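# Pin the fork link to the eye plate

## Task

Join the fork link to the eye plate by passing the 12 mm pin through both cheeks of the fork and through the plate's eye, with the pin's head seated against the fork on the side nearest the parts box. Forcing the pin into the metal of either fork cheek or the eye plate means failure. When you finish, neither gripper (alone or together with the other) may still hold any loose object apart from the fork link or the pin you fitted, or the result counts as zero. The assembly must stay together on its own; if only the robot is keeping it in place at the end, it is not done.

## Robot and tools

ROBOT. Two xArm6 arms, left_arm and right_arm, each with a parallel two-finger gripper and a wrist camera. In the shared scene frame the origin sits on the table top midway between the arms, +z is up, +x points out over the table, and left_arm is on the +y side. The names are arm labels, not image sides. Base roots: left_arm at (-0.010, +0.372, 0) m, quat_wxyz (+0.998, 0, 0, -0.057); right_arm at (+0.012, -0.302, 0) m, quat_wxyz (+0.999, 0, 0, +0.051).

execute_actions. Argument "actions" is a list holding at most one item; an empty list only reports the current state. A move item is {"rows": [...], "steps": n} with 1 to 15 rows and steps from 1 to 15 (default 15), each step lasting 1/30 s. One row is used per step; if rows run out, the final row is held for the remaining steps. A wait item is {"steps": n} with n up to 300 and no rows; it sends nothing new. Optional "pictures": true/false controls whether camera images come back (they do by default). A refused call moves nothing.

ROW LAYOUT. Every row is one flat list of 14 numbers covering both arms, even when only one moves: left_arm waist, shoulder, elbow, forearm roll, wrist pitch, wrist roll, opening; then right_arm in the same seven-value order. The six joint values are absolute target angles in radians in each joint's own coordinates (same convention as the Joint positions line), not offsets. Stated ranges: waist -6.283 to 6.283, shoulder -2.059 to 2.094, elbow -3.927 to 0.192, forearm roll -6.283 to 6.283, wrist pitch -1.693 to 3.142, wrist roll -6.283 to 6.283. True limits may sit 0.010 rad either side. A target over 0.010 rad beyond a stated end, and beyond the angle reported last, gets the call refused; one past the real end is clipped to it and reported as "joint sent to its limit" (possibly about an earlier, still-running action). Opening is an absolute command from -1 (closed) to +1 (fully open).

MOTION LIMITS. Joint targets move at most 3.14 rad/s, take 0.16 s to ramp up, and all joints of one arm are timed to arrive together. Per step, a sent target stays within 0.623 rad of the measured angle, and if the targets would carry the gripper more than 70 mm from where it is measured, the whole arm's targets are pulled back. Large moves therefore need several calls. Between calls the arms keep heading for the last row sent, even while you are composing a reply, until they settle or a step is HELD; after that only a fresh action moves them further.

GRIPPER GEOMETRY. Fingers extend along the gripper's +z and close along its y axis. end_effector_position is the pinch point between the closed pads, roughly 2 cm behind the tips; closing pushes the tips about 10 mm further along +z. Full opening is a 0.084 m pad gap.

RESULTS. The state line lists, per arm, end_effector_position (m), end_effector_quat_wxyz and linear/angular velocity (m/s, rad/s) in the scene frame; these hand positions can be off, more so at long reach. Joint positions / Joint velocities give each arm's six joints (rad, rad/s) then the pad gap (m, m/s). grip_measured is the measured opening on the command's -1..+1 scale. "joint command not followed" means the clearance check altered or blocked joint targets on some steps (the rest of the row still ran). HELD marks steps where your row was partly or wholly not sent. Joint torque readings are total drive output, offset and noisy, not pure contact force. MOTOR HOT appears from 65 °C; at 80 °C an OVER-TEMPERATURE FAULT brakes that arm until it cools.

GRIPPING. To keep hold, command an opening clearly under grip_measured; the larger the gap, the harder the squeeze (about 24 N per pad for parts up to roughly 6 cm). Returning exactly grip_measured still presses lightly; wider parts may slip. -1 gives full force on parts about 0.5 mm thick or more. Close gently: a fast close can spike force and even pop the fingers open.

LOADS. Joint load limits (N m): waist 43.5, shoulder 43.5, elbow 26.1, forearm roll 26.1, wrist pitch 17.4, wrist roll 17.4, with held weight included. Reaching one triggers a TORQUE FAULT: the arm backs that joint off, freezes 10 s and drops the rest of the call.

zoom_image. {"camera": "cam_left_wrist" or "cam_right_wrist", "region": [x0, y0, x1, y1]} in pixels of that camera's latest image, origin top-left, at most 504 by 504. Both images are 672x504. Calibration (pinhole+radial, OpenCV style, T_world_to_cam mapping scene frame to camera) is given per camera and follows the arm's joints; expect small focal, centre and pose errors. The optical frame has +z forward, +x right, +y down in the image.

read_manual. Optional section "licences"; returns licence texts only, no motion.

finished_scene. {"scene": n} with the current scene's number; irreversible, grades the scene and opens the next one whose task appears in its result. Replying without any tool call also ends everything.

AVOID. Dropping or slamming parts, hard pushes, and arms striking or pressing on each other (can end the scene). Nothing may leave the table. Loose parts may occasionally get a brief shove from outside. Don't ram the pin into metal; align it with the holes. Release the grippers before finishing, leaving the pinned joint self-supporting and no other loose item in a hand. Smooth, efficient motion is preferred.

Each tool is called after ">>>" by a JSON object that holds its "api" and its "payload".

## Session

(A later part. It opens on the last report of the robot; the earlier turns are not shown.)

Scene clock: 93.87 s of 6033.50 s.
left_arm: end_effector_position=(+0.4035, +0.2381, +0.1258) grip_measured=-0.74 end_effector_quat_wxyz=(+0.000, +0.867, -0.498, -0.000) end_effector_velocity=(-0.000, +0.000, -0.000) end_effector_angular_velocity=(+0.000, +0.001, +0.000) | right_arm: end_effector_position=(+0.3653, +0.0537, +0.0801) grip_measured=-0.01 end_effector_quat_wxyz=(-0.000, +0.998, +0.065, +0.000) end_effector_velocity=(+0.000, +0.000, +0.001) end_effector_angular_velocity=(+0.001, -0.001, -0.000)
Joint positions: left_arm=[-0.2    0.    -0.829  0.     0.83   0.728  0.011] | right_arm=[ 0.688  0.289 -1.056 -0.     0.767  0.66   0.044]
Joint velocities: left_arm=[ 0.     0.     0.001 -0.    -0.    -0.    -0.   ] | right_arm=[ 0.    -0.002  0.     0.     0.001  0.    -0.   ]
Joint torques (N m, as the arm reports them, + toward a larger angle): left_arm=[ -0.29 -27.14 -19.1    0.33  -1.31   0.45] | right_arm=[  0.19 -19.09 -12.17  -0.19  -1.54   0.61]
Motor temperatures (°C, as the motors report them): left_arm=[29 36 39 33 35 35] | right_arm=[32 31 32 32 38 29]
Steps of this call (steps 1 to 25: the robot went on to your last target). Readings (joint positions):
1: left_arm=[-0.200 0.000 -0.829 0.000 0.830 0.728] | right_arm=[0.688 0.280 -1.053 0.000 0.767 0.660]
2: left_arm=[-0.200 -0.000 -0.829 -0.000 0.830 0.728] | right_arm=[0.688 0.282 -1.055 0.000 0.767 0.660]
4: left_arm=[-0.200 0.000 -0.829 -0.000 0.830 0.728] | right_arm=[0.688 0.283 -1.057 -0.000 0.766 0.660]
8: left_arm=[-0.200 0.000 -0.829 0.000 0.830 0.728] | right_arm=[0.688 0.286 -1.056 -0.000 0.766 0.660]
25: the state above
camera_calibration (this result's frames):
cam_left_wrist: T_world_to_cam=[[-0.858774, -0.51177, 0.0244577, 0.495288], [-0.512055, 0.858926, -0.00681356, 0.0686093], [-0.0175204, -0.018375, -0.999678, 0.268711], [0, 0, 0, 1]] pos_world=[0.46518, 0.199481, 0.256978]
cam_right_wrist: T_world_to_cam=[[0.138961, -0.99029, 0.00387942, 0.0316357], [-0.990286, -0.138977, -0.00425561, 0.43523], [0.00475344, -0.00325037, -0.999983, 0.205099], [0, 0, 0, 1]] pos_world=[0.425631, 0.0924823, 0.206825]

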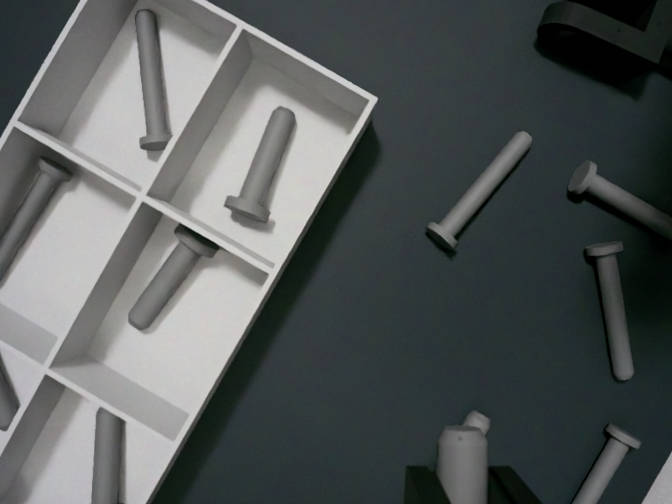

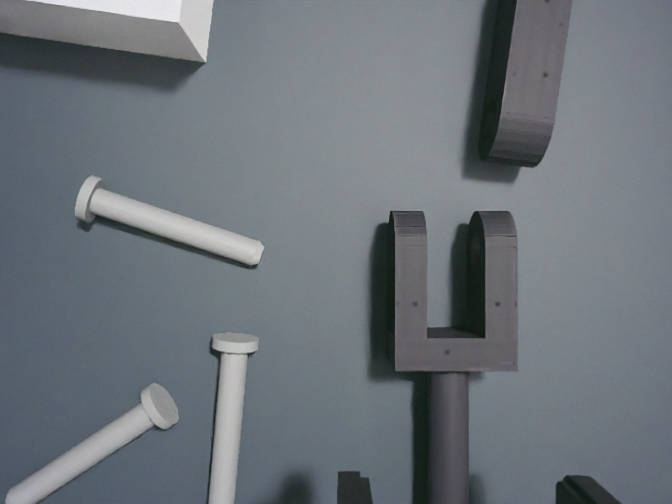

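>>> {"api": "execute_actions", "payload": {"actions": [{"rows":[[-0.2,0.0,-0.8292,0,0.83,0.728,-1,0.682,0.3796,-1.0367,0,0.6571,0.654,0]]}], "pictures": false}}

>>> {"api": "execute_actions", "payload": {"actions": [{"steps":15}], "pictures": false}}

>>> {"api": "execute_actions", "payload": {"actions": [{"rows":[[-0.2,0.0,-0.8292,0,0.83,0.728,-1,0.682,0.3796,-1.0367,0,0.6571,0.654,-1]]}], "pictures": false}}

>>> {"api": "execute_actions", "payload": {"actions": [{"rows":[[-0.2,0.0,-0.8292,0,0.83,0.728,-1,0.6678,0.367,-1.0243,0,0.6573,0.78,-1]]}], "pictures": false}}

>>> {"api": "execute_actions", "payload": {"actions": [{"steps":15}]}}

Scene clock: 107.27 s of 6033.50 s.
left_arm: end_effector_position=(+0.4035, +0.2381, +0.1258) grip_measured=-0.74 end_effector_quat_wxyz=(+0.000, +0.867, -0.498, -0.000) end_effector_velocity=(-0.001, +0.000, -0.001) end_effector_angular_velocity=(+0.000, +0.001, -0.001) | right_arm: end_effector_position=(+0.3679, +0.0522, +0.0375) grip_measured=-0.01 end_effector_quat_wxyz=(-0.001, +0.998, +0.065, +0.001) end_effector_velocity=(-0.003, -0.004, -0.010) end_effector_angular_velocity=(-0.008, +0.009, -0.002)
Joint positions: left_arm=[-0.2    0.    -0.829 -0.     0.83   0.728  0.011] | right_arm=[ 0.682  0.378 -1.038 -0.     0.658  0.654  0.044]
Joint velocities: left_arm=[ 0.     0.     0.001 -0.     0.     0.001 -0.   ] | right_arm=[-0.003  0.014  0.01   0.    -0.012 -0.001 -0.   ]
Joint torques (N m, as the arm reports them, + toward a larger angle): left_arm=[ -0.37 -27.4  -18.92   0.26  -1.22   0.43] | right_arm=[ -0.15 -19.78 -11.43  -0.21  -1.56   0.68]
Motor temperatures (°C, as the motors report them): left_arm=[29 36 39 33 35 35] | right_arm=[32 31 33 32 38 29]
Steps of this call (steps 1 to 15: the robot went on to your last target; steps 16 to 90: nothing new was sent; then 9.90 s passed at rest; steps 91 to 105: all 15 steps of this action). Readings (joint positions):
91: left_arm=[-0.200 -0.000 -0.829 0.000 0.830 0.728] | right_arm=[0.688 0.289 -1.055 -0.000 0.766 0.660]
92: left_arm=[-0.200 0.000 -0.829 -0.000 0.830 0.728] | right_arm=[0.688 0.291 -1.055 -0.000 0.762 0.660]
94: left_arm=[-0.200 -0.000 -0.829 0.000 0.830 0.728] | right_arm=[0.686 0.316 -1.054 -0.000 0.726 0.658]
98: left_arm=[-0.200 0.000 -0.829 -0.000 0.830 0.728] | right_arm=[0.683 0.371 -1.034 0.000 0.675 0.655]
105: the state above

Scene clock: 107.77 s of 6033.50 s.
left_arm: end_effector_position=(+0.4035, +0.2381, +0.1258) grip_measured=-0.74 end_effector_quat_wxyz=(+0.000, +0.867, -0.498, -0.000) end_effector_velocity=(+0.000, -0.000, +0.000) end_effector_angular_velocity=(-0.002, -0.001, +0.000) | right_arm: end_effector_position=(+0.3674, +0.0516, +0.0361) grip_measured=-0.01 end_effector_quat_wxyz=(-0.000, +0.998, +0.065, +0.000) end_effector_velocity=(+0.000, -0.000, +0.000) end_effector_angular_velocity=(-0.000, +0.000, -0.001)
Joint positions: left_arm=[-0.2    0.    -0.829 -0.     0.83   0.728  0.011] | right_arm=[ 0.682  0.38  -1.037 -0.     0.657  0.654  0.044]
Joint velocities: left_arm=[-0.     0.    -0.001 -0.002  0.     0.001  0.   ] | right_arm=[-0.001 -0.     0.    -0.     0.     0.     0.   ]
Joint torques (N m, as the arm reports them, + toward a larger angle): left_arm=[ -0.42 -27.27 -19.08  -0.14  -1.33   0.52] | right_arm=[ -0.09 -19.73 -11.41  -0.35  -1.54   0.6 ]
Motor temperatures (°C, as the motors report them): left_arm=[29 36 39 33 35 35] | right_arm=[32 31 33 32 38 29]
Steps of this call (steps 1 to 15: the robot went on to your last target). Readings (joint positions):
1: left_arm=[-0.200 0.000 -0.829 -0.000 0.830 0.728] | right_arm=[0.682 0.378 -1.038 -0.000 0.658 0.654]
2: left_arm=[-0.200 -0.000 -0.829 -0.000 0.830 0.728] | right_arm=[0.682 0.378 -1.037 -0.000 0.658 0.654]
4: left_arm=[-0.200 0.000 -0.829 -0.000 0.830 0.728] | right_arm=[0.682 0.379 -1.037 -0.000 0.657 0.654]
8: left_arm=[-0.200 -0.000 -0.829 0.000 0.830 0.728] | right_arm=[0.682 0.379 -1.037 -0.000 0.657 0.654]
15: the state above
All arms were judged still, so your last target was given up. Only a new action makes them travel on or press farther. Fingers that are still opening or closing keep moving.

Scene clock: 108.27 s of 6033.50 s.
left_arm: end_effector_position=(+0.4035, +0.2381, +0.1258) grip_measured=-0.74 end_effector_quat_wxyz=(+0.000, +0.867, -0.498, -0.000) end_effector_velocity=(+0.001, -0.000, +0.001) end_effector_angular_velocity=(-0.000, -0.002, +0.001) | right_arm: end_effector_position=(+0.3673, +0.0515, +0.0361) grip_measured=-0.74 end_effector_quat_wxyz=(+0.000, +0.998, +0.064, -0.000) end_effector_velocity=(+0.000, +0.000, -0.000) end_effector_angular_velocity=(+0.000, -0.000, +0.000)
Joint positions: left_arm=[-0.2   -0.    -0.829 -0.     0.83   0.728  0.011] | right_arm=[ 0.682  0.38  -1.037 -0.     0.657  0.654  0.011]
Joint velocities: left_arm=[-0.    -0.    -0.001  0.     0.    -0.001  0.   ] | right_arm=[ 0.     0.001 -0.     0.    -0.001 -0.     0.   ]
Joint torques (N m, as the arm reports them, + toward a larger angle): left_arm=[ -0.14 -27.46 -19.01   0.39  -1.42   0.41] | right_arm=[  0.19 -19.85 -11.56  -0.2   -1.71   0.56]
Motor temperatures (°C, as the motors report them): left_arm=[29 36 39 33 35 35] | right_arm=[32 31 33 32 38 29]
Steps of this call (steps 1 to 15: all 15 steps of this action). Readings (joint positions):
1: left_arm=[-0.200 -0.000 -0.829 -0.000 0.830 0.728] | right_arm=[0.682 0.380 -1.037 -0.000 0.657 0.654]
2: left_arm=[-0.200 0.000 -0.829 -0.000 0.830 0.728] | right_arm=[0.682 0.380 -1.037 -0.000 0.657 0.654]
4: left_arm=[-0.200 0.000 -0.829 -0.000 0.830 0.728] | right_arm=[0.682 0.380 -1.037 -0.000 0.657 0.654]
8: left_arm=[-0.200 -0.000 -0.829 0.000 0.830 0.728] | right_arm=[0.682 0.380 -1.037 -0.000 0.657 0.654]
15: the state above

Scene clock: 108.77 s of 6033.50 s.
left_arm: end_effector_position=(+0.4035, +0.2381, +0.1258) grip_measured=-0.74 end_effector_quat_wxyz=(+0.000, +0.867, -0.498, -0.000) end_effector_velocity=(-0.000, +0.000, -0.000) end_effector_angular_velocity=(+0.000, +0.000, -0.000) | right_arm: end_effector_position=(+0.3700, +0.0444, +0.0380) grip_measured=-0.74 end_effector_quat_wxyz=(+0.000, +1.000, -0.005, -0.000) end_effector_velocity=(+0.000, -0.001, +0.001) end_effector_angular_velocity=(+0.001, -0.001, -0.019)
Joint positions: left_arm=[-0.2    0.    -0.829  0.     0.83   0.728  0.011] | right_arm=[ 0.668  0.367 -1.024  0.     0.657  0.778  0.011]
Joint velocities: left_arm=[ 0. -0.  0. -0. -0.  0.  0.] | right_arm=[-0.001 -0.002  0.001 -0.    -0.     0.018 -0.   ]
Joint torques (N m, as the arm reports them, + toward a larger angle): left_arm=[ -0.08 -27.23 -19.01   0.06  -1.18   0.32] | right_arm=[ -0.22 -20.42 -12.21  -0.3   -1.78   0.72]
Motor temperatures (°C, as the motors report them): left_arm=[29 36 39 33 35 35] | right_arm=[32 31 33 32 38 29]
Steps of this call (steps 1 to 15: all 15 steps of this action). Readings (joint positions):
1: left_arm=[-0.200 0.000 -0.829 -0.000 0.830 0.728] | right_arm=[0.682 0.380 -1.037 -0.000 0.657 0.654]
2: left_arm=[-0.200 -0.000 -0.829 0.000 0.830 0.728] | right_arm=[0.682 0.379 -1.036 0.000 0.657 0.659]
4: left_arm=[-0.200 -0.000 -0.829 -0.000 0.830 0.728] | right_arm=[0.678 0.376 -1.033 0.000 0.657 0.696]
8: left_arm=[-0.200 -0.000 -0.829 0.000 0.830 0.728] | right_arm=[0.670 0.369 -1.025 0.000 0.658 0.760]
15: the state above

Scene clock: 109.27 s of 6033.50 s.
left_arm: end_effector_position=(+0.4035, +0.2381, +0.1258) grip_measured=-0.74 end_effector_quat_wxyz=(+0.000, +0.867, -0.498, -0.000) end_effector_velocity=(-0.000, -0.000, -0.000) end_effector_angular_velocity=(-0.000, +0.000, -0.000) | right_arm: end_effector_position=(+0.3701, +0.0444, +0.0381) grip_measured=-0.74 end_effector_quat_wxyz=(+0.000, +1.000, -0.006, -0.000) end_effector_velocity=(-0.000, -0.000, -0.000) end_effector_angular_velocity=(-0.000, +0.000, -0.000)
Joint positions: left_arm=[-0.2   -0.    -0.829  0.     0.83   0.728  0.011] | right_arm=[ 0.668  0.367 -1.024  0.     0.657  0.78   0.011]
Joint velocities: left_arm=[-0.     0.     0.    -0.001 -0.     0.001  0.   ] | right_arm=[-0.    -0.    -0.     0.     0.001 -0.    -0.   ]
Joint torques (N m, as the arm reports them, + toward a larger angle): left_arm=[ -0.12 -27.08 -19.11   0.36  -1.43   0.24] | right_arm=[ -0.36 -20.69 -12.01  -0.38  -1.81   0.7 ]
Motor temperatures (°C, as the motors report them): left_arm=[29 36 39 33 35 35] | right_arm=[32 31 33 32 38 29]
Steps of this call (steps 1 to 15: the robot went on to your last target). Readings (joint positions):
1: left_arm=[-0.200 0.000 -0.829 -0.000 0.830 0.728] | right_arm=[0.668 0.367 -1.024 0.000 0.657 0.779]
2: left_arm=[-0.200 -0.000 -0.829 0.000 0.830 0.728] | right_arm=[0.668 0.367 -1.024 0.000 0.657 0.779]
4: left_arm=[-0.200 0.000 -0.829 0.000 0.830 0.728] | right_arm=[0.668 0.367 -1.024 0.000 0.657 0.780]
8: left_arm=[-0.200 -0.000 -0.829 -0.000 0.830 0.728] | right_arm=[0.668 0.367 -1.024 0.000 0.657 0.780]
15: the state above
All arms were judged still, so your last target was given up. Only a new action makes them travel on or press farther. Fingers that are still opening or closing keep moving.
camera_calibration (this result's frames):
cam_left_wrist: T_world_to_cam=[[-0.858774, -0.51177, 0.0244576, 0.495288], [-0.512055, 0.858926, -0.00681373, 0.0686094], [-0.0175202, -0.0183751, -0.999678, 0.268711], [0, 0, 0, 1]] pos_world=[0.46518, 0.199481, 0.256978]
cam_right_wrist: T_world_to_cam=[[-0.00076037, -0.999992, 0.00394384, 0.0739713], [-0.999991, 0.00074391, -0.0041733, 0.435957], [0.00417033, -0.00394697, -0.999984, 0.163239], [0, 0, 0, 1]] pos_world=[0.435328, 0.0742907, 0.164764]

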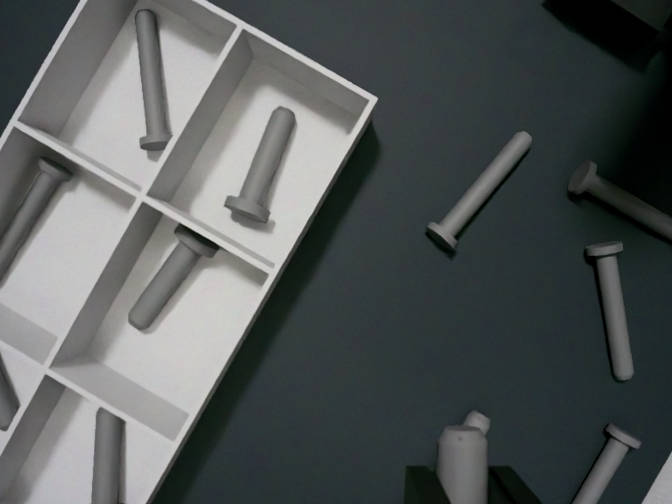

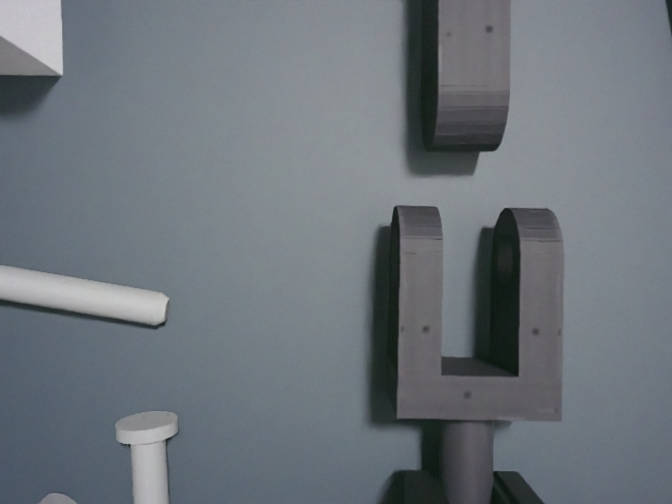

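>>> {"api": "execute_actions", "payload": {"actions": [{"rows":[[-0.2,0.0,-0.8292,0,0.83,0.728,-1,0.6725,0.367,-1.0243,0,0.6573,0.785,-1],[-0.2,0.0,-0.8292,0,0.83,0.728,-1,0.6725,0.367,-1.0243,0,0.6573,0.785,-1],[-0.2,0.0,-0.8292,0,0.83,0.728,-1,0.6725,0.367,-1.0243,0,0.6573,0.785,-1],[-0.2,0.0,-0.8292,0,0.83,0.728,-1,0.6725,0.367,-1.0243,0,0.6573,0.785,-1],[-0.2,0.0,-0.8292,0,0.83,0.728,-1,0.6617,0.3824,-1.0486,0,0.6662,0.774,-1],[-0.2,0.0,-0.8292,0,0.83,0.728,-1,0.6617,0.3824,-1.0486,0,0.6662,0.774,-1],[-0.2,0.0,-0.8292,0,0.83,0.728,-1,0.6617,0.3824,-1.0486,0,0.6662,0.774,-1],[-0.2,0.0,-0.8292,0,0.83,0.728,-1,0.6617,0.3824,-1.0486,0,0.6662,0.774,-1],[-0.2,0.0,-0.8292,0,0.83,0.728,-1,0.651,0.3978,-1.073,0,0.6752,0.763,-1]]}], "pictures": false}}

>>> {"api": "execute_actions", "payload": {"actions": [{"rows":[[-0.2,0.0,-0.8292,0,0.83,0.728,-1,0.6402,0.4131,-1.0973,0,0.6842,0.752,-1],[-0.2,0.0,-0.8292,0,0.83,0.728,-1,0.6402,0.4131,-1.0973,0,0.6842,0.752,-1],[-0.2,0.0,-0.8292,0,0.83,0.728,-1,0.6402,0.4131,-1.0973,0,0.6842,0.752,-1],[-0.2,0.0,-0.8292,0,0.83,0.728,-1,0.6402,0.4131,-1.0973,0,0.6842,0.752,-1],[-0.2,0.0,-0.8292,0,0.83,0.728,-1,0.6402,0.4131,-1.0973,0,0.6842,0.752,-1],[-0.2,0.0,-0.8292,0,0.83,0.728,-1,0.6294,0.4285,-1.1216,0,0.6931,0.7414,-1]]}], "pictures": false}}

>>> {"api": "execute_actions", "payload": {"actions": [{"steps":15}]}}

Scene clock: 128.10 s of 6033.50 s.
left_arm: end_effector_position=(+0.4035, +0.2381, +0.1258) grip_measured=-0.74 end_effector_quat_wxyz=(+0.000, +0.867, -0.498, -0.000) end_effector_velocity=(+0.000, -0.000, +0.000) end_effector_angular_velocity=(-0.000, -0.000, -0.000) | right_arm: end_effector_position=(+0.3831, +0.0461, +0.0382) grip_measured=-0.74 end_effector_quat_wxyz=(-0.000, +1.000, -0.006, +0.000) end_effector_velocity=(+0.012, -0.001, -0.001) end_effector_angular_velocity=(-0.005, +0.005, +0.004)
Joint positions: left_arm=[-0.2    0.    -0.829  0.     0.83   0.728  0.011] | right_arm=[ 0.653  0.395 -1.069 -0.     0.673  0.765  0.011]
Joint velocities: left_arm=[ 0.     0.    -0.001 -0.    -0.     0.001 -0.   ] | right_arm=[-0.017  0.029 -0.044  0.     0.022 -0.022 -0.   ]
Joint torques (N m, as the arm reports them, + toward a larger angle): left_arm=[ -0.49 -27.43 -19.15   0.19  -1.39   0.4 ] | right_arm=[ -0.13 -21.15 -11.97  -0.43  -1.82   0.71]
Motor temperatures (°C, as the motors report them): left_arm=[29 36 39 33 35 35] | right_arm=[32 32 33 32 38 29]
Steps of this call (steps 1 to 90: nothing new was sent; then 15.33 s passed at rest; steps 91 to 105: all 15 steps of this action). Readings (joint positions):
91: left_arm=[-0.200 -0.000 -0.829 -0.000 0.830 0.728] | right_arm=[0.668 0.367 -1.024 0.000 0.657 0.780]
92: left_arm=[-0.200 0.000 -0.829 -0.000 0.830 0.728] | right_arm=[0.668 0.367 -1.024 0.000 0.657 0.781]
94: left_arm=[-0.200 0.000 -0.829 0.000 0.830 0.728] | right_arm=[0.671 0.367 -1.024 0.000 0.657 0.783]
98: left_arm=[-0.200 0.000 -0.829 0.000 0.830 0.728] | right_arm=[0.666 0.376 -1.038 -0.000 0.662 0.778]
105: the state above

Scene clock: 128.60 s of 6033.50 s.
left_arm: end_effector_position=(+0.4035, +0.2381, +0.1258) grip_measured=-0.74 end_effector_quat_wxyz=(+0.000, +0.867, -0.498, -0.000) end_effector_velocity=(-0.000, +0.000, -0.000) end_effector_angular_velocity=(+0.001, -0.000, -0.002) | right_arm: end_effector_position=(+0.3996, +0.0455, +0.0381) grip_measured=-0.74 end_effector_quat_wxyz=(-0.000, +1.000, -0.005, +0.000) end_effector_velocity=(+0.003, -0.000, -0.000) end_effector_angular_velocity=(-0.002, +0.002, +0.002)
Joint positions: left_arm=[-0.2   -0.    -0.829  0.     0.83   0.728  0.011] | right_arm=[ 0.63   0.428 -1.12   0.     0.693  0.742  0.011]
Joint velocities: left_arm=[-0.    -0.     0.     0.001  0.     0.001  0.   ] | right_arm=[-0.004  0.009 -0.014 -0.     0.008 -0.006  0.   ]
Joint torques (N m, as the arm reports them, + toward a larger angle): left_arm=[ -0.33 -27.52 -19.32   0.15  -1.23   0.35] | right_arm=[ -0.17 -21.76 -12.47  -0.36  -1.76   0.69]
Motor temperatures (°C, as the motors report them): left_arm=[29 36 39 33 35 35] | right_arm=[32 32 33 32 38 29]
Steps of this call (steps 1 to 15: all 15 steps of this action). Readings (joint positions):
1: left_arm=[-0.200 0.000 -0.829 0.000 0.830 0.728] | right_arm=[0.652 0.396 -1.070 -0.000 0.674 0.764]
2: left_arm=[-0.200 -0.000 -0.829 0.000 0.830 0.728] | right_arm=[0.651 0.398 -1.074 0.000 0.676 0.762]
4: left_arm=[-0.200 -0.000 -0.829 -0.000 0.830 0.728] | right_arm=[0.646 0.406 -1.085 0.000 0.680 0.757]
8: left_arm=[-0.200 -0.000 -0.829 -0.000 0.830 0.728] | right_arm=[0.638 0.417 -1.103 0.000 0.686 0.749]
15: the state above

Scene clock: 129.10 s of 6033.50 s.
left_arm: end_effector_position=(+0.4035, +0.2381, +0.1258) grip_measured=-0.74 end_effector_quat_wxyz=(+0.000, +0.867, -0.498, -0.000) end_effector_velocity=(-0.000, +0.000, -0.000) end_effector_angular_velocity=(-0.000, +0.001, +0.001) | right_arm: end_effector_position=(+0.4001, +0.0455, +0.0381) grip_measured=-0.74 end_effector_quat_wxyz=(-0.000, +1.000, -0.005, +0.000) end_effector_velocity=(+0.001, -0.000, +0.001) end_effector_angular_velocity=(+0.001, -0.001, -0.001)
Joint positions: left_arm=[-0.2   -0.    -0.829  0.     0.83   0.728  0.011] | right_arm=[ 0.629  0.428 -1.122  0.     0.693  0.741  0.011]
Joint velocities: left_arm=[ 0.     0.     0.001 -0.001 -0.    -0.001 -0.   ] | right_arm=[-0.001 -0.001 -0.     0.     0.    -0.    -0.   ]
Joint torques (N m, as the arm reports them, + toward a larger angle): left_arm=[ -0.24 -27.15 -19.14   0.33  -1.38   0.22] | right_arm=[ -0.44 -21.87 -12.22  -0.32  -1.62   0.65]
Motor temperatures (°C, as the motors report them): left_arm=[29 36 39 33 35 35] | right_arm=[32 32 33 32 38 29]
Steps of this call (steps 1 to 15: the robot went on to your last target). Readings (joint positions):
1: left_arm=[-0.200 -0.000 -0.829 -0.000 0.830 0.728] | right_arm=[0.630 0.428 -1.120 0.000 0.693 0.742]
2: left_arm=[-0.200 0.000 -0.829 0.000 0.830 0.728] | right_arm=[0.630 0.428 -1.121 0.000 0.693 0.742]
4: left_arm=[-0.200 0.000 -0.829 0.000 0.830 0.728] | right_arm=[0.630 0.428 -1.121 0.000 0.693 0.742]
8: left_arm=[-0.200 -0.000 -0.829 0.000 0.830 0.728] | right_arm=[0.630 0.428 -1.121 0.000 0.693 0.741]
15: the state above
All arms were judged still, so your last target was given up. Only a new action makes them travel on or press farther. Fingers that are still opening or closing keep moving.
camera_calibration (this result's frames):
cam_left_wrist: T_world_to_cam=[[-0.858774, -0.51177, 0.0244576, 0.495288], [-0.512055, 0.858926, -0.00681388, 0.0686095], [-0.0175201, -0.0183752, -0.999678, 0.268711], [0, 0, 0, 1]] pos_world=[0.46518, 0.199481, 0.256978]
cam_right_wrist: T_world_to_cam=[[-0.000517966, -0.999992, 0.00390379, 0.0750551], [-0.999991, 0.000501523, -0.00421182, 0.465905], [0.00420983, -0.00390593, -0.999984, 0.163142], [0, 0, 0, 1]] pos_world=[0.465253, 0.0754581, 0.164809]

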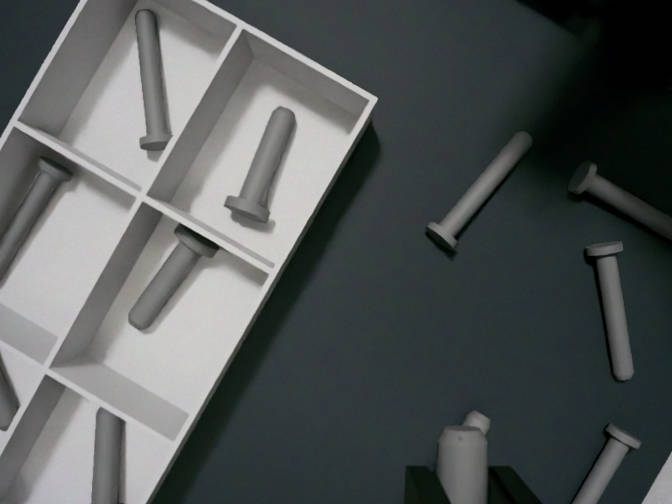

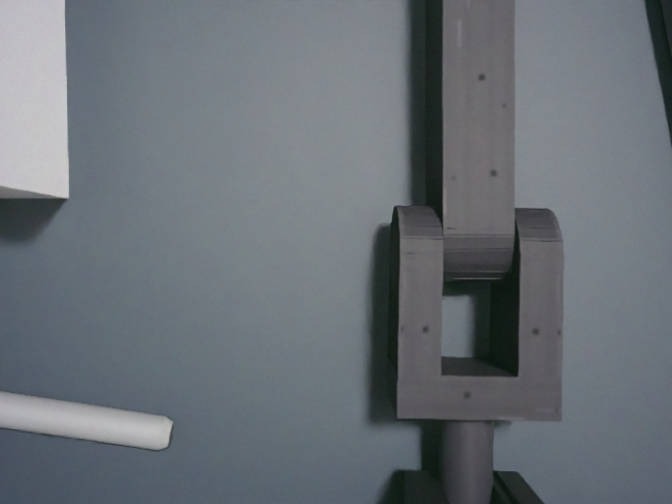

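>>> {"api": "execute_actions", "payload": {"actions": [{"rows":[[-0.2,0.0,-0.8292,0,0.83,0.728,-1,0.6166,0.449,-1.154,0,0.705,0.7286,-1]]}], "pictures": false}}

>>> {"api": "execute_actions", "payload": {"actions": [{"rows":[[-0.2,0.0,-0.8292,0,0.83,0.728,-1,0.6166,0.453,-1.153,0,0.70,0.7286,-1]]}]}}

>>> {"api": "zoom_image", "payload": {"camera": "cam_right_wrist", "region": [360, 170, 600, 430]}}

Scene clock: 141.60 s of 6033.50 s.
left_arm: end_effector_position=(+0.4035, +0.2381, +0.1258) grip_measured=-0.74 end_effector_quat_wxyz=(+0.000, +0.867, -0.498, -0.000) end_effector_velocity=(+0.001, -0.000, +0.001) end_effector_angular_velocity=(+0.000, -0.002, -0.001) | right_arm: end_effector_position=(+0.4099, +0.0454, +0.0380) grip_measured=-0.74 end_effector_quat_wxyz=(-0.000, +1.000, -0.005, +0.000) end_effector_velocity=(+0.001, -0.001, -0.000) end_effector_angular_velocity=(-0.001, +0.001, -0.001)
Joint positions: left_arm=[-0.2    0.    -0.829 -0.     0.83   0.728  0.011] | right_arm=[ 0.617  0.449 -1.154  0.     0.705  0.729  0.011]
Joint velocities: left_arm=[ 0.    -0.    -0.001  0.001  0.    -0.    -0.   ] | right_arm=[-0.002  0.002 -0.003 -0.     0.002 -0.001 -0.   ]
Joint torques (N m, as the arm reports them, + toward a larger angle): left_arm=[ -0.63 -27.73 -19.     0.11  -1.4    0.27] | right_arm=[ -0.77 -21.96 -12.17  -0.48  -1.64   0.79]
Motor temperatures (°C, as the motors report them): left_arm=[29 36 40 33 35 35] | right_arm=[32 32 33 32 38 29]
Steps of this call (steps 1 to 90: nothing new was sent; then 9.00 s passed at rest; steps 91 to 105: all 15 steps of this action). Readings (joint positions):
91: left_arm=[-0.200 -0.000 -0.829 -0.000 0.830 0.728] | right_arm=[0.629 0.429 -1.122 0.000 0.693 0.741]
92: left_arm=[-0.200 0.000 -0.829 0.000 0.830 0.728] | right_arm=[0.628 0.430 -1.125 0.000 0.695 0.740]
94: left_arm=[-0.200 0.000 -0.829 0.000 0.830 0.728] | right_arm=[0.623 0.439 -1.139 0.000 0.699 0.735]
98: left_arm=[-0.200 -0.000 -0.829 -0.000 0.830 0.728] | right_arm=[0.618 0.447 -1.151 0.000 0.703 0.730]
105: the state above

Scene clock: 142.10 s of 6033.50 s.
left_arm: end_effector_position=(+0.4035, +0.2381, +0.1258) grip_measured=-0.74 end_effector_quat_wxyz=(+0.000, +0.867, -0.498, -0.000) end_effector_velocity=(+0.001, -0.000, +0.001) end_effector_angular_velocity=(+0.000, -0.002, +0.000) | right_arm: end_effector_position=(+0.4101, +0.0454, +0.0362) grip_measured=-0.74 end_effector_quat_wxyz=(-0.000, +1.000, -0.005, +0.000) end_effector_velocity=(-0.001, +0.001, -0.001) end_effector_angular_velocity=(+0.001, -0.001, +0.003)
Joint positions: left_arm=[-0.2   -0.    -0.829  0.     0.83   0.728  0.011] | right_arm=[ 0.617  0.453 -1.153 -0.     0.7    0.729  0.011]
Joint velocities: left_arm=[-0.     0.    -0.002  0.001 -0.    -0.001  0.   ] | right_arm=[ 0.002  0.001  0.     0.    -0.003 -0.    -0.   ]
Joint torques (N m, as the arm reports them, + toward a larger angle): left_arm=[ -0.51 -27.15 -18.99   0.22  -1.25   0.39] | right_arm=[ -0.81 -20.78 -11.7   -0.47  -1.53   0.73]
Motor temperatures (°C, as the motors report them): left_arm=[29 36 40 33 35 35] | right_arm=[32 32 33 32 38 29]
Steps of this call (steps 1 to 15: all 15 steps of this action). Readings (joint positions):
1: left_arm=[-0.200 0.000 -0.829 -0.000 0.830 0.728] | right_arm=[0.617 0.449 -1.154 0.000 0.705 0.729]
2: left_arm=[-0.200 0.000 -0.829 -0.000 0.830 0.728] | right_arm=[0.617 0.449 -1.154 -0.000 0.704 0.729]
4: left_arm=[-0.200 -0.000 -0.829 -0.000 0.830 0.728] | right_arm=[0.617 0.451 -1.154 -0.000 0.702 0.729]
8: left_arm=[-0.200 -0.000 -0.829 0.000 0.830 0.728] | right_arm=[0.617 0.452 -1.153 -0.000 0.700 0.729]
15: the state above
camera_calibration (this result's frames):
cam_left_wrist: T_world_to_cam=[[-0.858774, -0.51177, 0.0244574, 0.495288], [-0.512055, 0.858926, -0.00681391, 0.0686095], [-0.01752, -0.0183752, -0.999678, 0.268711], [0, 0, 0, 1]] pos_world=[0.46518, 0.199481, 0.256978]
cam_right_wrist: T_world_to_cam=[[-0.000580693, -0.999994, 0.00353143, 0.0749566], [-0.999989, 0.000564243, -0.00465732, 0.475936], [0.0046553, -0.00353409, -0.999983, 0.160954], [0, 0, 0, 1]] pos_world=[0.475225, 0.0752565, 0.162903]

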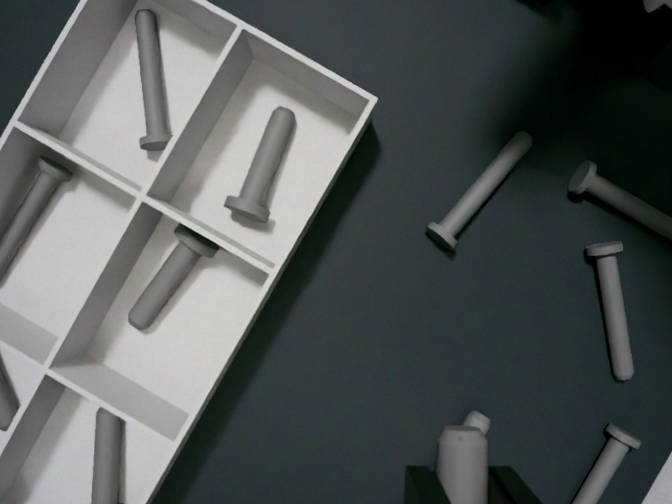

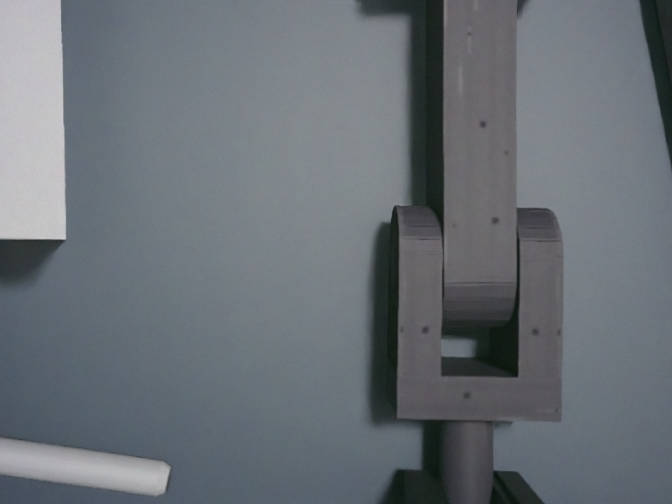

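Region (360, 170, 600, 430) of cam_right_wrist's 672x504 image, scaled by 1.938, with more detail than that image has; it fills the left 465 columns of this view, and the rest is white.

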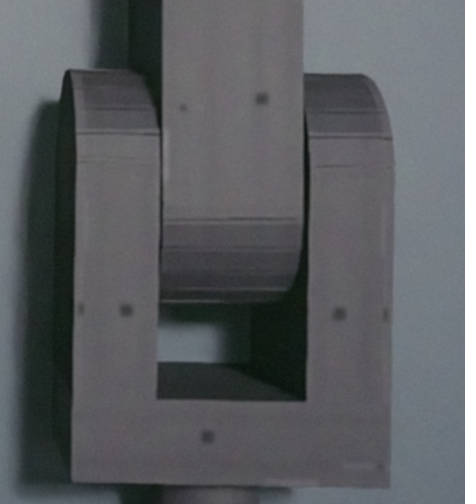

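>>> {"api": "execute_actions", "payload": {"actions": [{"rows":[[-0.2,0.0,-0.8292,0,0.83,0.728,-1,0.6166,0.453,-1.153,0,0.70,0.7286,-0.2]]}], "pictures": false}}

>>> {"api": "execute_actions", "payload": {"actions": [{"rows":[[-0.2,0.0,-0.8292,0,0.83,0.728,-1,0.6166,0.2,-1.2,0,0.95,0.7286,-0.2]]}], "pictures": false}}

>>> {"api": "execute_actions", "payload": {"actions": [{"rows":[[-0.2,0.0,-0.8292,0,0.83,0.728,-1,-0.102,0.2,-1.391,0,0,3.14,-1]]}], "pictures": false}}

>>> {"api": "execute_actions", "payload": {"actions": [{"steps":70}], "pictures": false}}

>>> {"api": "execute_actions", "payload": {"actions": [{"rows":[[-0.2,0.0,-0.8292,0,0.83,0.728,-1,-0.102,0.2,-1.391,-1.5708,-1.45,3.14,-1]]}], "pictures": false}}

>>> {"api": "execute_actions", "payload": {"actions": [{"steps":60}], "pictures": false}}

>>> {"api": "execute_actions", "payload": {"actions": [{"rows":[[-0.2,0.0,-0.8292,0,0.83,0.728,-1,-0.102,1.0,-1.391,-1.5708,-1.45,3.14,-1]]}], "pictures": false}}

>>> {"api": "execute_actions", "payload": {"actions": [{"steps":60}]}}

Scene clock: 160.47 s of 6033.50 s.
left_arm: end_effector_position=(+0.4035, +0.2381, +0.1258) grip_measured=-0.74 end_effector_quat_wxyz=(+0.000, +0.867, -0.498, -0.000) end_effector_velocity=(-0.000, +0.000, -0.000) end_effector_angular_velocity=(+0.001, +0.001, -0.000) | right_arm: end_effector_position=(+0.4099, +0.0452, +0.0358) grip_measured=-0.22 end_effector_quat_wxyz=(+0.000, +1.000, -0.005, -0.000) end_effector_velocity=(+0.000, -0.000, -0.000) end_effector_angular_velocity=(+0.000, -0.000, -0.000)
Joint positions: left_arm=[-0.2    0.    -0.829  0.     0.83   0.728  0.011] | right_arm=[ 0.617  0.453 -1.153 -0.     0.7    0.729  0.035]
Joint velocities: left_arm=[ 0.     0.     0.001  0.001 -0.    -0.     0.   ] | right_arm=[-0.     0.001 -0.     0.    -0.001 -0.     0.   ]
Joint torques (N m, as the arm reports them, + toward a larger angle): left_arm=[ -0.11 -27.62 -19.1    0.7   -1.33   0.23] | right_arm=[ -0.29 -21.42 -11.7   -0.4   -1.57   0.56]
Motor temperatures (°C, as the motors report them): left_arm=[29 36 40 33 35 35] | right_arm=[32 32 33 32 38 29]
Steps of this call (steps 1 to 15: the robot went on to your last target; steps 16 to 90: nothing new was sent; then 14.87 s passed at rest; steps 91 to 105: all 15 steps of this action). Readings (joint positions):
91: left_arm=[-0.200 -0.000 -0.829 -0.000 0.830 0.728] | right_arm=[0.617 0.453 -1.153 -0.000 0.700 0.729]
92: left_arm=[-0.200 0.000 -0.829 -0.000 0.830 0.728] | right_arm=[0.616 0.453 -1.153 -0.000 0.700 0.729]
94: left_arm=[-0.200 0.000 -0.829 -0.000 0.830 0.728] | right_arm=[0.616 0.454 -1.152 -0.000 0.701 0.729]
98: left_arm=[-0.200 -0.000 -0.829 -0.000 0.830 0.728] | right_arm=[0.616 0.454 -1.152 -0.000 0.700 0.729]
105: the state above

Scene clock: 160.97 s of 6033.50 s.
left_arm: end_effector_position=(+0.4035, +0.2381, +0.1258) grip_measured=-0.74 end_effector_quat_wxyz=(+0.000, +0.867, -0.498, -0.000) end_effector_velocity=(-0.000, -0.000, -0.000) end_effector_angular_velocity=(-0.000, +0.000, -0.000) | right_arm: end_effector_position=(+0.4103, +0.0456, +0.1645) grip_measured=-0.22 end_effector_quat_wxyz=(-0.017, +1.000, -0.005, +0.019) end_effector_velocity=(-0.028, -0.024, +0.004) end_effector_angular_velocity=(-0.065, +0.075, -0.000)
Joint positions: left_arm=[-0.2   -0.    -0.829 -0.     0.83   0.728  0.011] | right_arm=[ 0.617  0.208 -1.199 -0.     0.939  0.729  0.035]
Joint velocities: left_arm=[ 0.  0.  0. -0.  0.  0. -0.] | right_arm=[ 0.    -0.054  0.033  0.001  0.12   0.    -0.   ]
Joint torques (N m, as the arm reports them, + toward a larger angle): left_arm=[ -0.31 -27.35 -18.96   0.47  -1.34   0.39] | right_arm=[ -0.22 -17.16 -13.01  -0.43  -1.44   0.65]
Motor temperatures (°C, as the motors report them): left_arm=[29 36 40 33 35 35] | right_arm=[32 32 33 32 38 29]
Steps of this call (steps 1 to 15: all 15 steps of this action). Readings (joint positions):
1: left_arm=[-0.200 0.000 -0.829 -0.000 0.830 0.728] | right_arm=[0.617 0.453 -1.153 -0.000 0.700 0.729]
2: left_arm=[-0.200 -0.000 -0.829 -0.000 0.830 0.728] | right_arm=[0.617 0.450 -1.153 0.000 0.705 0.729]
4: left_arm=[-0.200 0.000 -0.829 -0.000 0.830 0.728] | right_arm=[0.616 0.418 -1.154 0.000 0.744 0.729]
8: left_arm=[-0.200 -0.000 -0.829 0.000 0.830 0.728] | right_arm=[0.617 0.307 -1.183 -0.000 0.841 0.729]
15: the state above

Scene clock: 161.47 s of 6033.50 s.
left_arm: end_effector_position=(+0.4035, +0.2381, +0.1258) grip_measured=-0.74 end_effector_quat_wxyz=(+0.000, +0.867, -0.498, -0.000) end_effector_velocity=(-0.001, +0.000, -0.001) end_effector_angular_velocity=(-0.000, +0.002, +0.002) | right_arm: end_effector_position=(+0.5600, -0.0288, +0.2315) grip_measured=-1.00 end_effector_quat_wxyz=(-0.128, +0.946, -0.259, +0.143) end_effector_velocity=(+0.311, -0.216, +0.188) end_effector_angular_velocity=(+0.598, -0.627, -1.168)
Joint positions: left_arm=[-0.2    0.    -0.829  0.     0.83   0.728  0.011] | right_arm=[ 0.362  0.205 -1.268 -0.     0.676  0.998  0.   ]
Joint velocities: left_arm=[-0.     0.     0.001 -0.001  0.    -0.001  0.   ] | right_arm=[-0.541 -0.007 -0.143 -0.    -0.678  0.677  0.   ]
Joint torques (N m, as the arm reports them, + toward a larger angle): left_arm=[ -0.34 -27.37 -19.02   0.14  -1.41   0.42] | right_arm=[ -0.17 -19.7  -14.04  -0.31  -1.98   0.62]
Motor temperatures (°C, as the motors report them): left_arm=[29 36 40 33 35 35] | right_arm=[32 32 33 32 38 29]
Steps of this call (steps 1 to 15: all 15 steps of this action). Readings (joint positions):
1: left_arm=[-0.200 0.000 -0.829 -0.000 0.830 0.728] | right_arm=[0.616 0.207 -1.198 0.000 0.943 0.729]
2: left_arm=[-0.200 0.000 -0.829 0.000 0.830 0.728] | right_arm=[0.614 0.206 -1.198 0.000 0.941 0.733]
4: left_arm=[-0.200 0.000 -0.829 0.000 0.830 0.728] | right_arm=[0.584 0.207 -1.206 0.000 0.908 0.766]
8: left_arm=[-0.200 -0.000 -0.829 -0.000 0.830 0.728] | right_arm=[0.497 0.206 -1.233 0.000 0.824 0.849]
15: the state above

Scene clock: 163.80 s of 6033.50 s.
left_arm: end_effector_position=(+0.4035, +0.2381, +0.1258) grip_measured=-0.74 end_effector_quat_wxyz=(+0.000, +0.867, -0.498, -0.000) end_effector_velocity=(-0.000, -0.000, -0.000) end_effector_angular_velocity=(-0.000, +0.000, -0.001) | right_arm: end_effector_position=(+0.7293, -0.3030, +0.4576) grip_measured=-1.00 end_effector_quat_wxyz=(+0.561, -0.000, +0.828, -0.001) end_effector_velocity=(+0.000, -0.002, -0.000) end_effector_angular_velocity=(+0.000, -0.000, -0.003)
Joint positions: left_arm=[-0.2    0.    -0.829  0.     0.83   0.728  0.011] | right_arm=[-0.102  0.2   -1.391 -0.     0.     3.14   0.   ]
Joint velocities: left_arm=[-0.     0.     0.    -0.    -0.     0.001  0.   ] | right_arm=[-0.003  0.     0.    -0.    -0.001  0.     0.   ]
Joint torques (N m, as the arm reports them, + toward a larger angle): left_arm=[ -0.99 -27.5  -19.11   0.37  -1.3    0.25] | right_arm=[ -0.15 -19.78 -14.44  -0.25  -2.12   0.53]
Motor temperatures (°C, as the motors report them): left_arm=[29 36 40 33 35 35] | right_arm=[32 32 33 32 38 29]
Steps of this call (steps 1 to 70: the robot went on to your last target). Readings (joint positions):
1: left_arm=[-0.200 0.000 -0.829 0.000 0.830 0.728] | right_arm=[0.344 0.205 -1.273 -0.000 0.653 1.021]
2: left_arm=[-0.200 -0.000 -0.829 0.000 0.830 0.728] | right_arm=[0.326 0.205 -1.278 -0.000 0.629 1.044]
4: left_arm=[-0.200 0.000 -0.829 0.000 0.830 0.728] | right_arm=[0.292 0.205 -1.287 -0.000 0.581 1.092]
8: left_arm=[-0.200 0.000 -0.829 -0.000 0.830 0.728] | right_arm=[0.226 0.204 -1.304 -0.000 0.484 1.197]
70: the state above

Scene clock: 164.30 s of 6033.50 s.
left_arm: end_effector_position=(+0.4035, +0.2381, +0.1258) grip_measured=-0.74 end_effector_quat_wxyz=(+0.000, +0.867, -0.498, -0.000) end_effector_velocity=(+0.000, +0.000, +0.000) end_effector_angular_velocity=(+0.000, -0.001, -0.000) | right_arm: end_effector_position=(+0.6909, -0.1989, +0.5720) grip_measured=-1.00 end_effector_quat_wxyz=(+0.737, -0.261, +0.617, -0.087) end_effector_velocity=(-0.217, +0.337, +0.147) end_effector_angular_velocity=(-0.955, -1.103, +1.117)
Joint positions: left_arm=[-0.2   -0.    -0.829 -0.     0.83   0.728  0.011] | right_arm=[-0.102  0.2   -1.392 -0.555 -0.555  3.14   0.   ]
Joint velocities: left_arm=[-0.    -0.001  0.     0.001  0.     0.     0.   ] | right_arm=[ 0.    -0.    -0.    -1.3   -1.299  0.     0.   ]
Joint torques (N m, as the arm reports them, + toward a larger angle): left_arm=[ -0.19 -27.08 -19.14   0.12  -1.41   0.31] | right_arm=[ -0.35 -18.79 -13.39   1.54  -1.35   0.58]
Motor temperatures (°C, as the motors report them): left_arm=[29 36 40 33 35 35] | right_arm=[32 32 33 32 38 29]
Steps of this call (steps 1 to 15: all 15 steps of this action). Readings (joint positions):
1: left_arm=[-0.200 -0.000 -0.829 0.000 0.830 0.728] | right_arm=[-0.102 0.200 -1.391 -0.000 -0.000 3.140]
2: left_arm=[-0.200 -0.000 -0.829 0.000 0.830 0.728] | right_arm=[-0.102 0.200 -1.391 -0.005 -0.005 3.140]
4: left_arm=[-0.200 -0.000 -0.829 -0.000 0.830 0.728] | right_arm=[-0.103 0.201 -1.390 -0.047 -0.047 3.140]
8: left_arm=[-0.200 0.000 -0.829 -0.000 0.830 0.728] | right_arm=[-0.102 0.200 -1.392 -0.237 -0.237 3.140]
15: the state above

Scene clock: 166.30 s of 6033.50 s.
left_arm: end_effector_position=(+0.4035, +0.2381, +0.1258) grip_measured=-0.74 end_effector_quat_wxyz=(+0.000, +0.867, -0.498, -0.000) end_effector_velocity=(-0.000, -0.000, +0.000) end_effector_angular_velocity=(-0.000, -0.000, +0.002) | right_arm: end_effector_position=(+0.4259, -0.0439, +0.4969) grip_measured=-1.00 end_effector_quat_wxyz=(+0.685, -0.701, +0.175, +0.090) end_effector_velocity=(+0.001, -0.000, -0.000) end_effector_angular_velocity=(-0.001, -0.000, -0.003)
Joint positions: left_arm=[-0.2   -0.    -0.829  0.     0.83   0.728  0.011] | right_arm=[-0.102  0.2   -1.391 -1.571 -1.45   3.14   0.   ]
Joint velocities: left_arm=[-0.    -0.001  0.    -0.     0.    -0.001 -0.   ] | right_arm=[-0.001 -0.    -0.    -0.     0.002 -0.     0.   ]
Joint torques (N m, as the arm reports them, + toward a larger angle): left_arm=[ -0.46 -27.65 -19.17   0.13  -1.39   0.47] | right_arm=[ -0.19 -16.93 -11.51   2.87  -0.73   0.6 ]
Motor temperatures (°C, as the motors report them): left_arm=[29 36 40 33 35 35] | right_arm=[32 32 33 32 38 29]
Steps of this call (steps 1 to 45: the robot went on to your last target; steps 46 to 60: nothing new was sent). Readings (joint positions):
1: left_arm=[-0.200 -0.000 -0.829 -0.000 0.830 0.728] | right_arm=[-0.102 0.200 -1.392 -0.598 -0.598 3.140]
2: left_arm=[-0.200 0.000 -0.829 -0.000 0.830 0.728] | right_arm=[-0.102 0.200 -1.391 -0.641 -0.641 3.140]
4: left_arm=[-0.200 0.000 -0.829 0.000 0.830 0.728] | right_arm=[-0.102 0.200 -1.391 -0.725 -0.725 3.140]
8: left_arm=[-0.200 0.000 -0.829 0.000 0.830 0.728] | right_arm=[-0.102 0.200 -1.391 -0.890 -0.890 3.140]
60: the state above
All arms were judged still, so your last target was given up. Only a new action makes them travel on or press farther. Fingers that are still opening or closing keep moving.

Scene clock: 166.80 s of 6033.50 s.
left_arm: end_effector_position=(+0.4035, +0.2381, +0.1258) grip_measured=-0.74 end_effector_quat_wxyz=(+0.000, +0.867, -0.498, -0.000) end_effector_velocity=(+0.000, +0.000, +0.000) end_effector_angular_velocity=(+0.001, -0.001, -0.003) | right_arm: end_effector_position=(+0.4799, -0.0440, +0.3391) grip_measured=-1.00 end_effector_quat_wxyz=(+0.644, -0.674, +0.293, +0.213) end_effector_velocity=(+0.060, -0.000, -0.391) end_effector_angular_velocity=(+0.002, +0.838, +0.001)
Joint positions: left_arm=[-0.2    0.    -0.829  0.     0.83   0.728  0.011] | right_arm=[-0.102  0.554 -1.391 -1.571 -1.45   3.14   0.   ]
Joint velocities: left_arm=[-0.    -0.    -0.001  0.001 -0.     0.002 -0.   ] | right_arm=[-0.     0.838 -0.001  0.    -0.002  0.001  0.   ]
Joint torques (N m, as the arm reports them, + toward a larger angle): left_arm=[ -0.42 -27.22 -18.97   0.72  -1.26   0.37] | right_arm=[ -0.25 -21.16 -10.12   2.13  -1.32   0.55]
Motor temperatures (°C, as the motors report them): left_arm=[29 36 40 33 35 35] | right_arm=[32 32 33 32 38 29]
Steps of this call (steps 1 to 15: all 15 steps of this action). Readings (joint positions):
1: left_arm=[-0.200 0.000 -0.829 0.000 0.830 0.728] | right_arm=[-0.102 0.200 -1.391 -1.571 -1.450 3.140]
2: left_arm=[-0.200 0.000 -0.829 0.000 0.830 0.728] | right_arm=[-0.102 0.203 -1.392 -1.571 -1.450 3.140]
4: left_arm=[-0.200 -0.000 -0.829 -0.000 0.830 0.728] | right_arm=[-0.102 0.236 -1.397 -1.570 -1.451 3.140]
8: left_arm=[-0.200 0.000 -0.829 0.000 0.830 0.728] | right_arm=[-0.102 0.359 -1.390 -1.571 -1.450 3.140]
15: the state above

Scene clock: 168.80 s of 6033.50 s.
left_arm: end_effector_position=(+0.4035, +0.2381, +0.1258) grip_measured=-0.74 end_effector_quat_wxyz=(+0.000, +0.867, -0.498, -0.000) end_effector_velocity=(-0.000, +0.000, -0.001) end_effector_angular_velocity=(+0.001, +0.001, -0.002) | right_arm: end_effector_position=(+0.4653, -0.0440, +0.1303) grip_measured=-1.00 end_effector_quat_wxyz=(+0.563, -0.610, +0.428, +0.356) end_effector_velocity=(+0.000, -0.001, -0.000) end_effector_angular_velocity=(+0.000, +0.000, -0.001)
Joint positions: left_arm=[-0.2    0.    -0.829 -0.     0.83   0.728  0.011] | right_arm=[-0.102  1.    -1.391 -1.571 -1.45   3.14   0.   ]
Joint velocities: left_arm=[ 0.     0.     0.001  0.001 -0.     0.002  0.   ] | right_arm=[-0.001  0.001 -0.    -0.    -0.    -0.     0.   ]
Joint torques (N m, as the arm reports them, + toward a larger angle): left_arm=[ -0.34 -27.5  -19.27   0.11  -1.18   0.31] | right_arm=[ -0.1  -22.54  -7.44   0.97  -1.75   0.58]
Motor temperatures (°C, as the motors report them): left_arm=[29 36 40 33 35 35] | right_arm=[32 32 33 32 38 29]
Steps of this call (steps 1 to 45: the robot went on to your last target; steps 46 to 60: nothing new was sent). Readings (joint positions):
1: left_arm=[-0.200 0.000 -0.829 -0.000 0.830 0.728] | right_arm=[-0.102 0.582 -1.391 -1.571 -1.450 3.140]
2: left_arm=[-0.200 -0.000 -0.829 0.000 0.830 0.728] | right_arm=[-0.102 0.610 -1.391 -1.571 -1.450 3.140]
4: left_arm=[-0.200 -0.000 -0.829 -0.000 0.830 0.728] | right_arm=[-0.102 0.666 -1.391 -1.571 -1.450 3.140]
8: left_arm=[-0.200 -0.000 -0.829 0.000 0.830 0.728] | right_arm=[-0.102 0.777 -1.391 -1.571 -1.450 3.140]
60: the state above
All arms were judged still, so your last target was given up. Only a new action makes them travel on or press farther. Fingers that are still opening or closing keep moving.
camera_calibration (this result's frames):
cam_left_wrist: T_world_to_cam=[[-0.858774, -0.51177, 0.0244576, 0.495288], [-0.512055, 0.858926, -0.00681381, 0.0686095], [-0.0175202, -0.0183752, -0.999678, 0.268711], [0, 0, 0, 1]] pos_world=[0.46518, 0.199481, 0.256978]
cam_right_wrist: T_world_to_cam=[[-0.920142, -0.00451893, -0.391559, 0.508455], [-0.389012, 0.124993, 0.912714, 0.133257], [0.0448175, 0.992147, -0.116769, 0.164507], [0, 0, 0, 1]] pos_world=[0.512316, -0.177574, 0.0966738]

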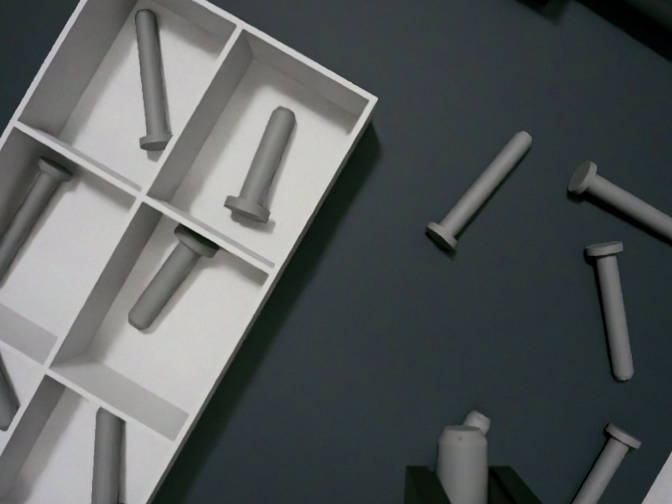

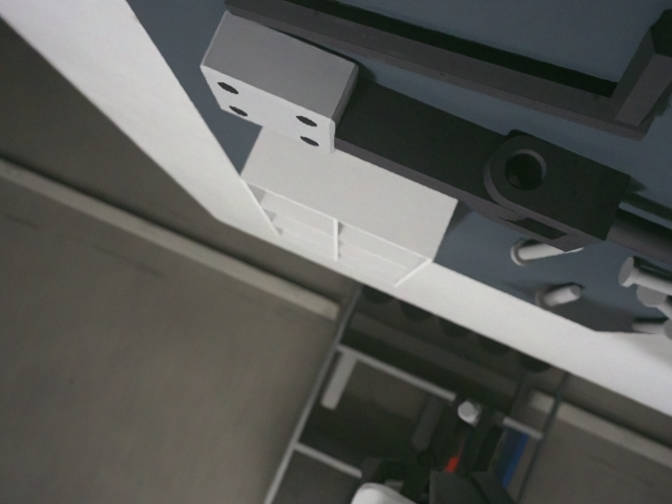

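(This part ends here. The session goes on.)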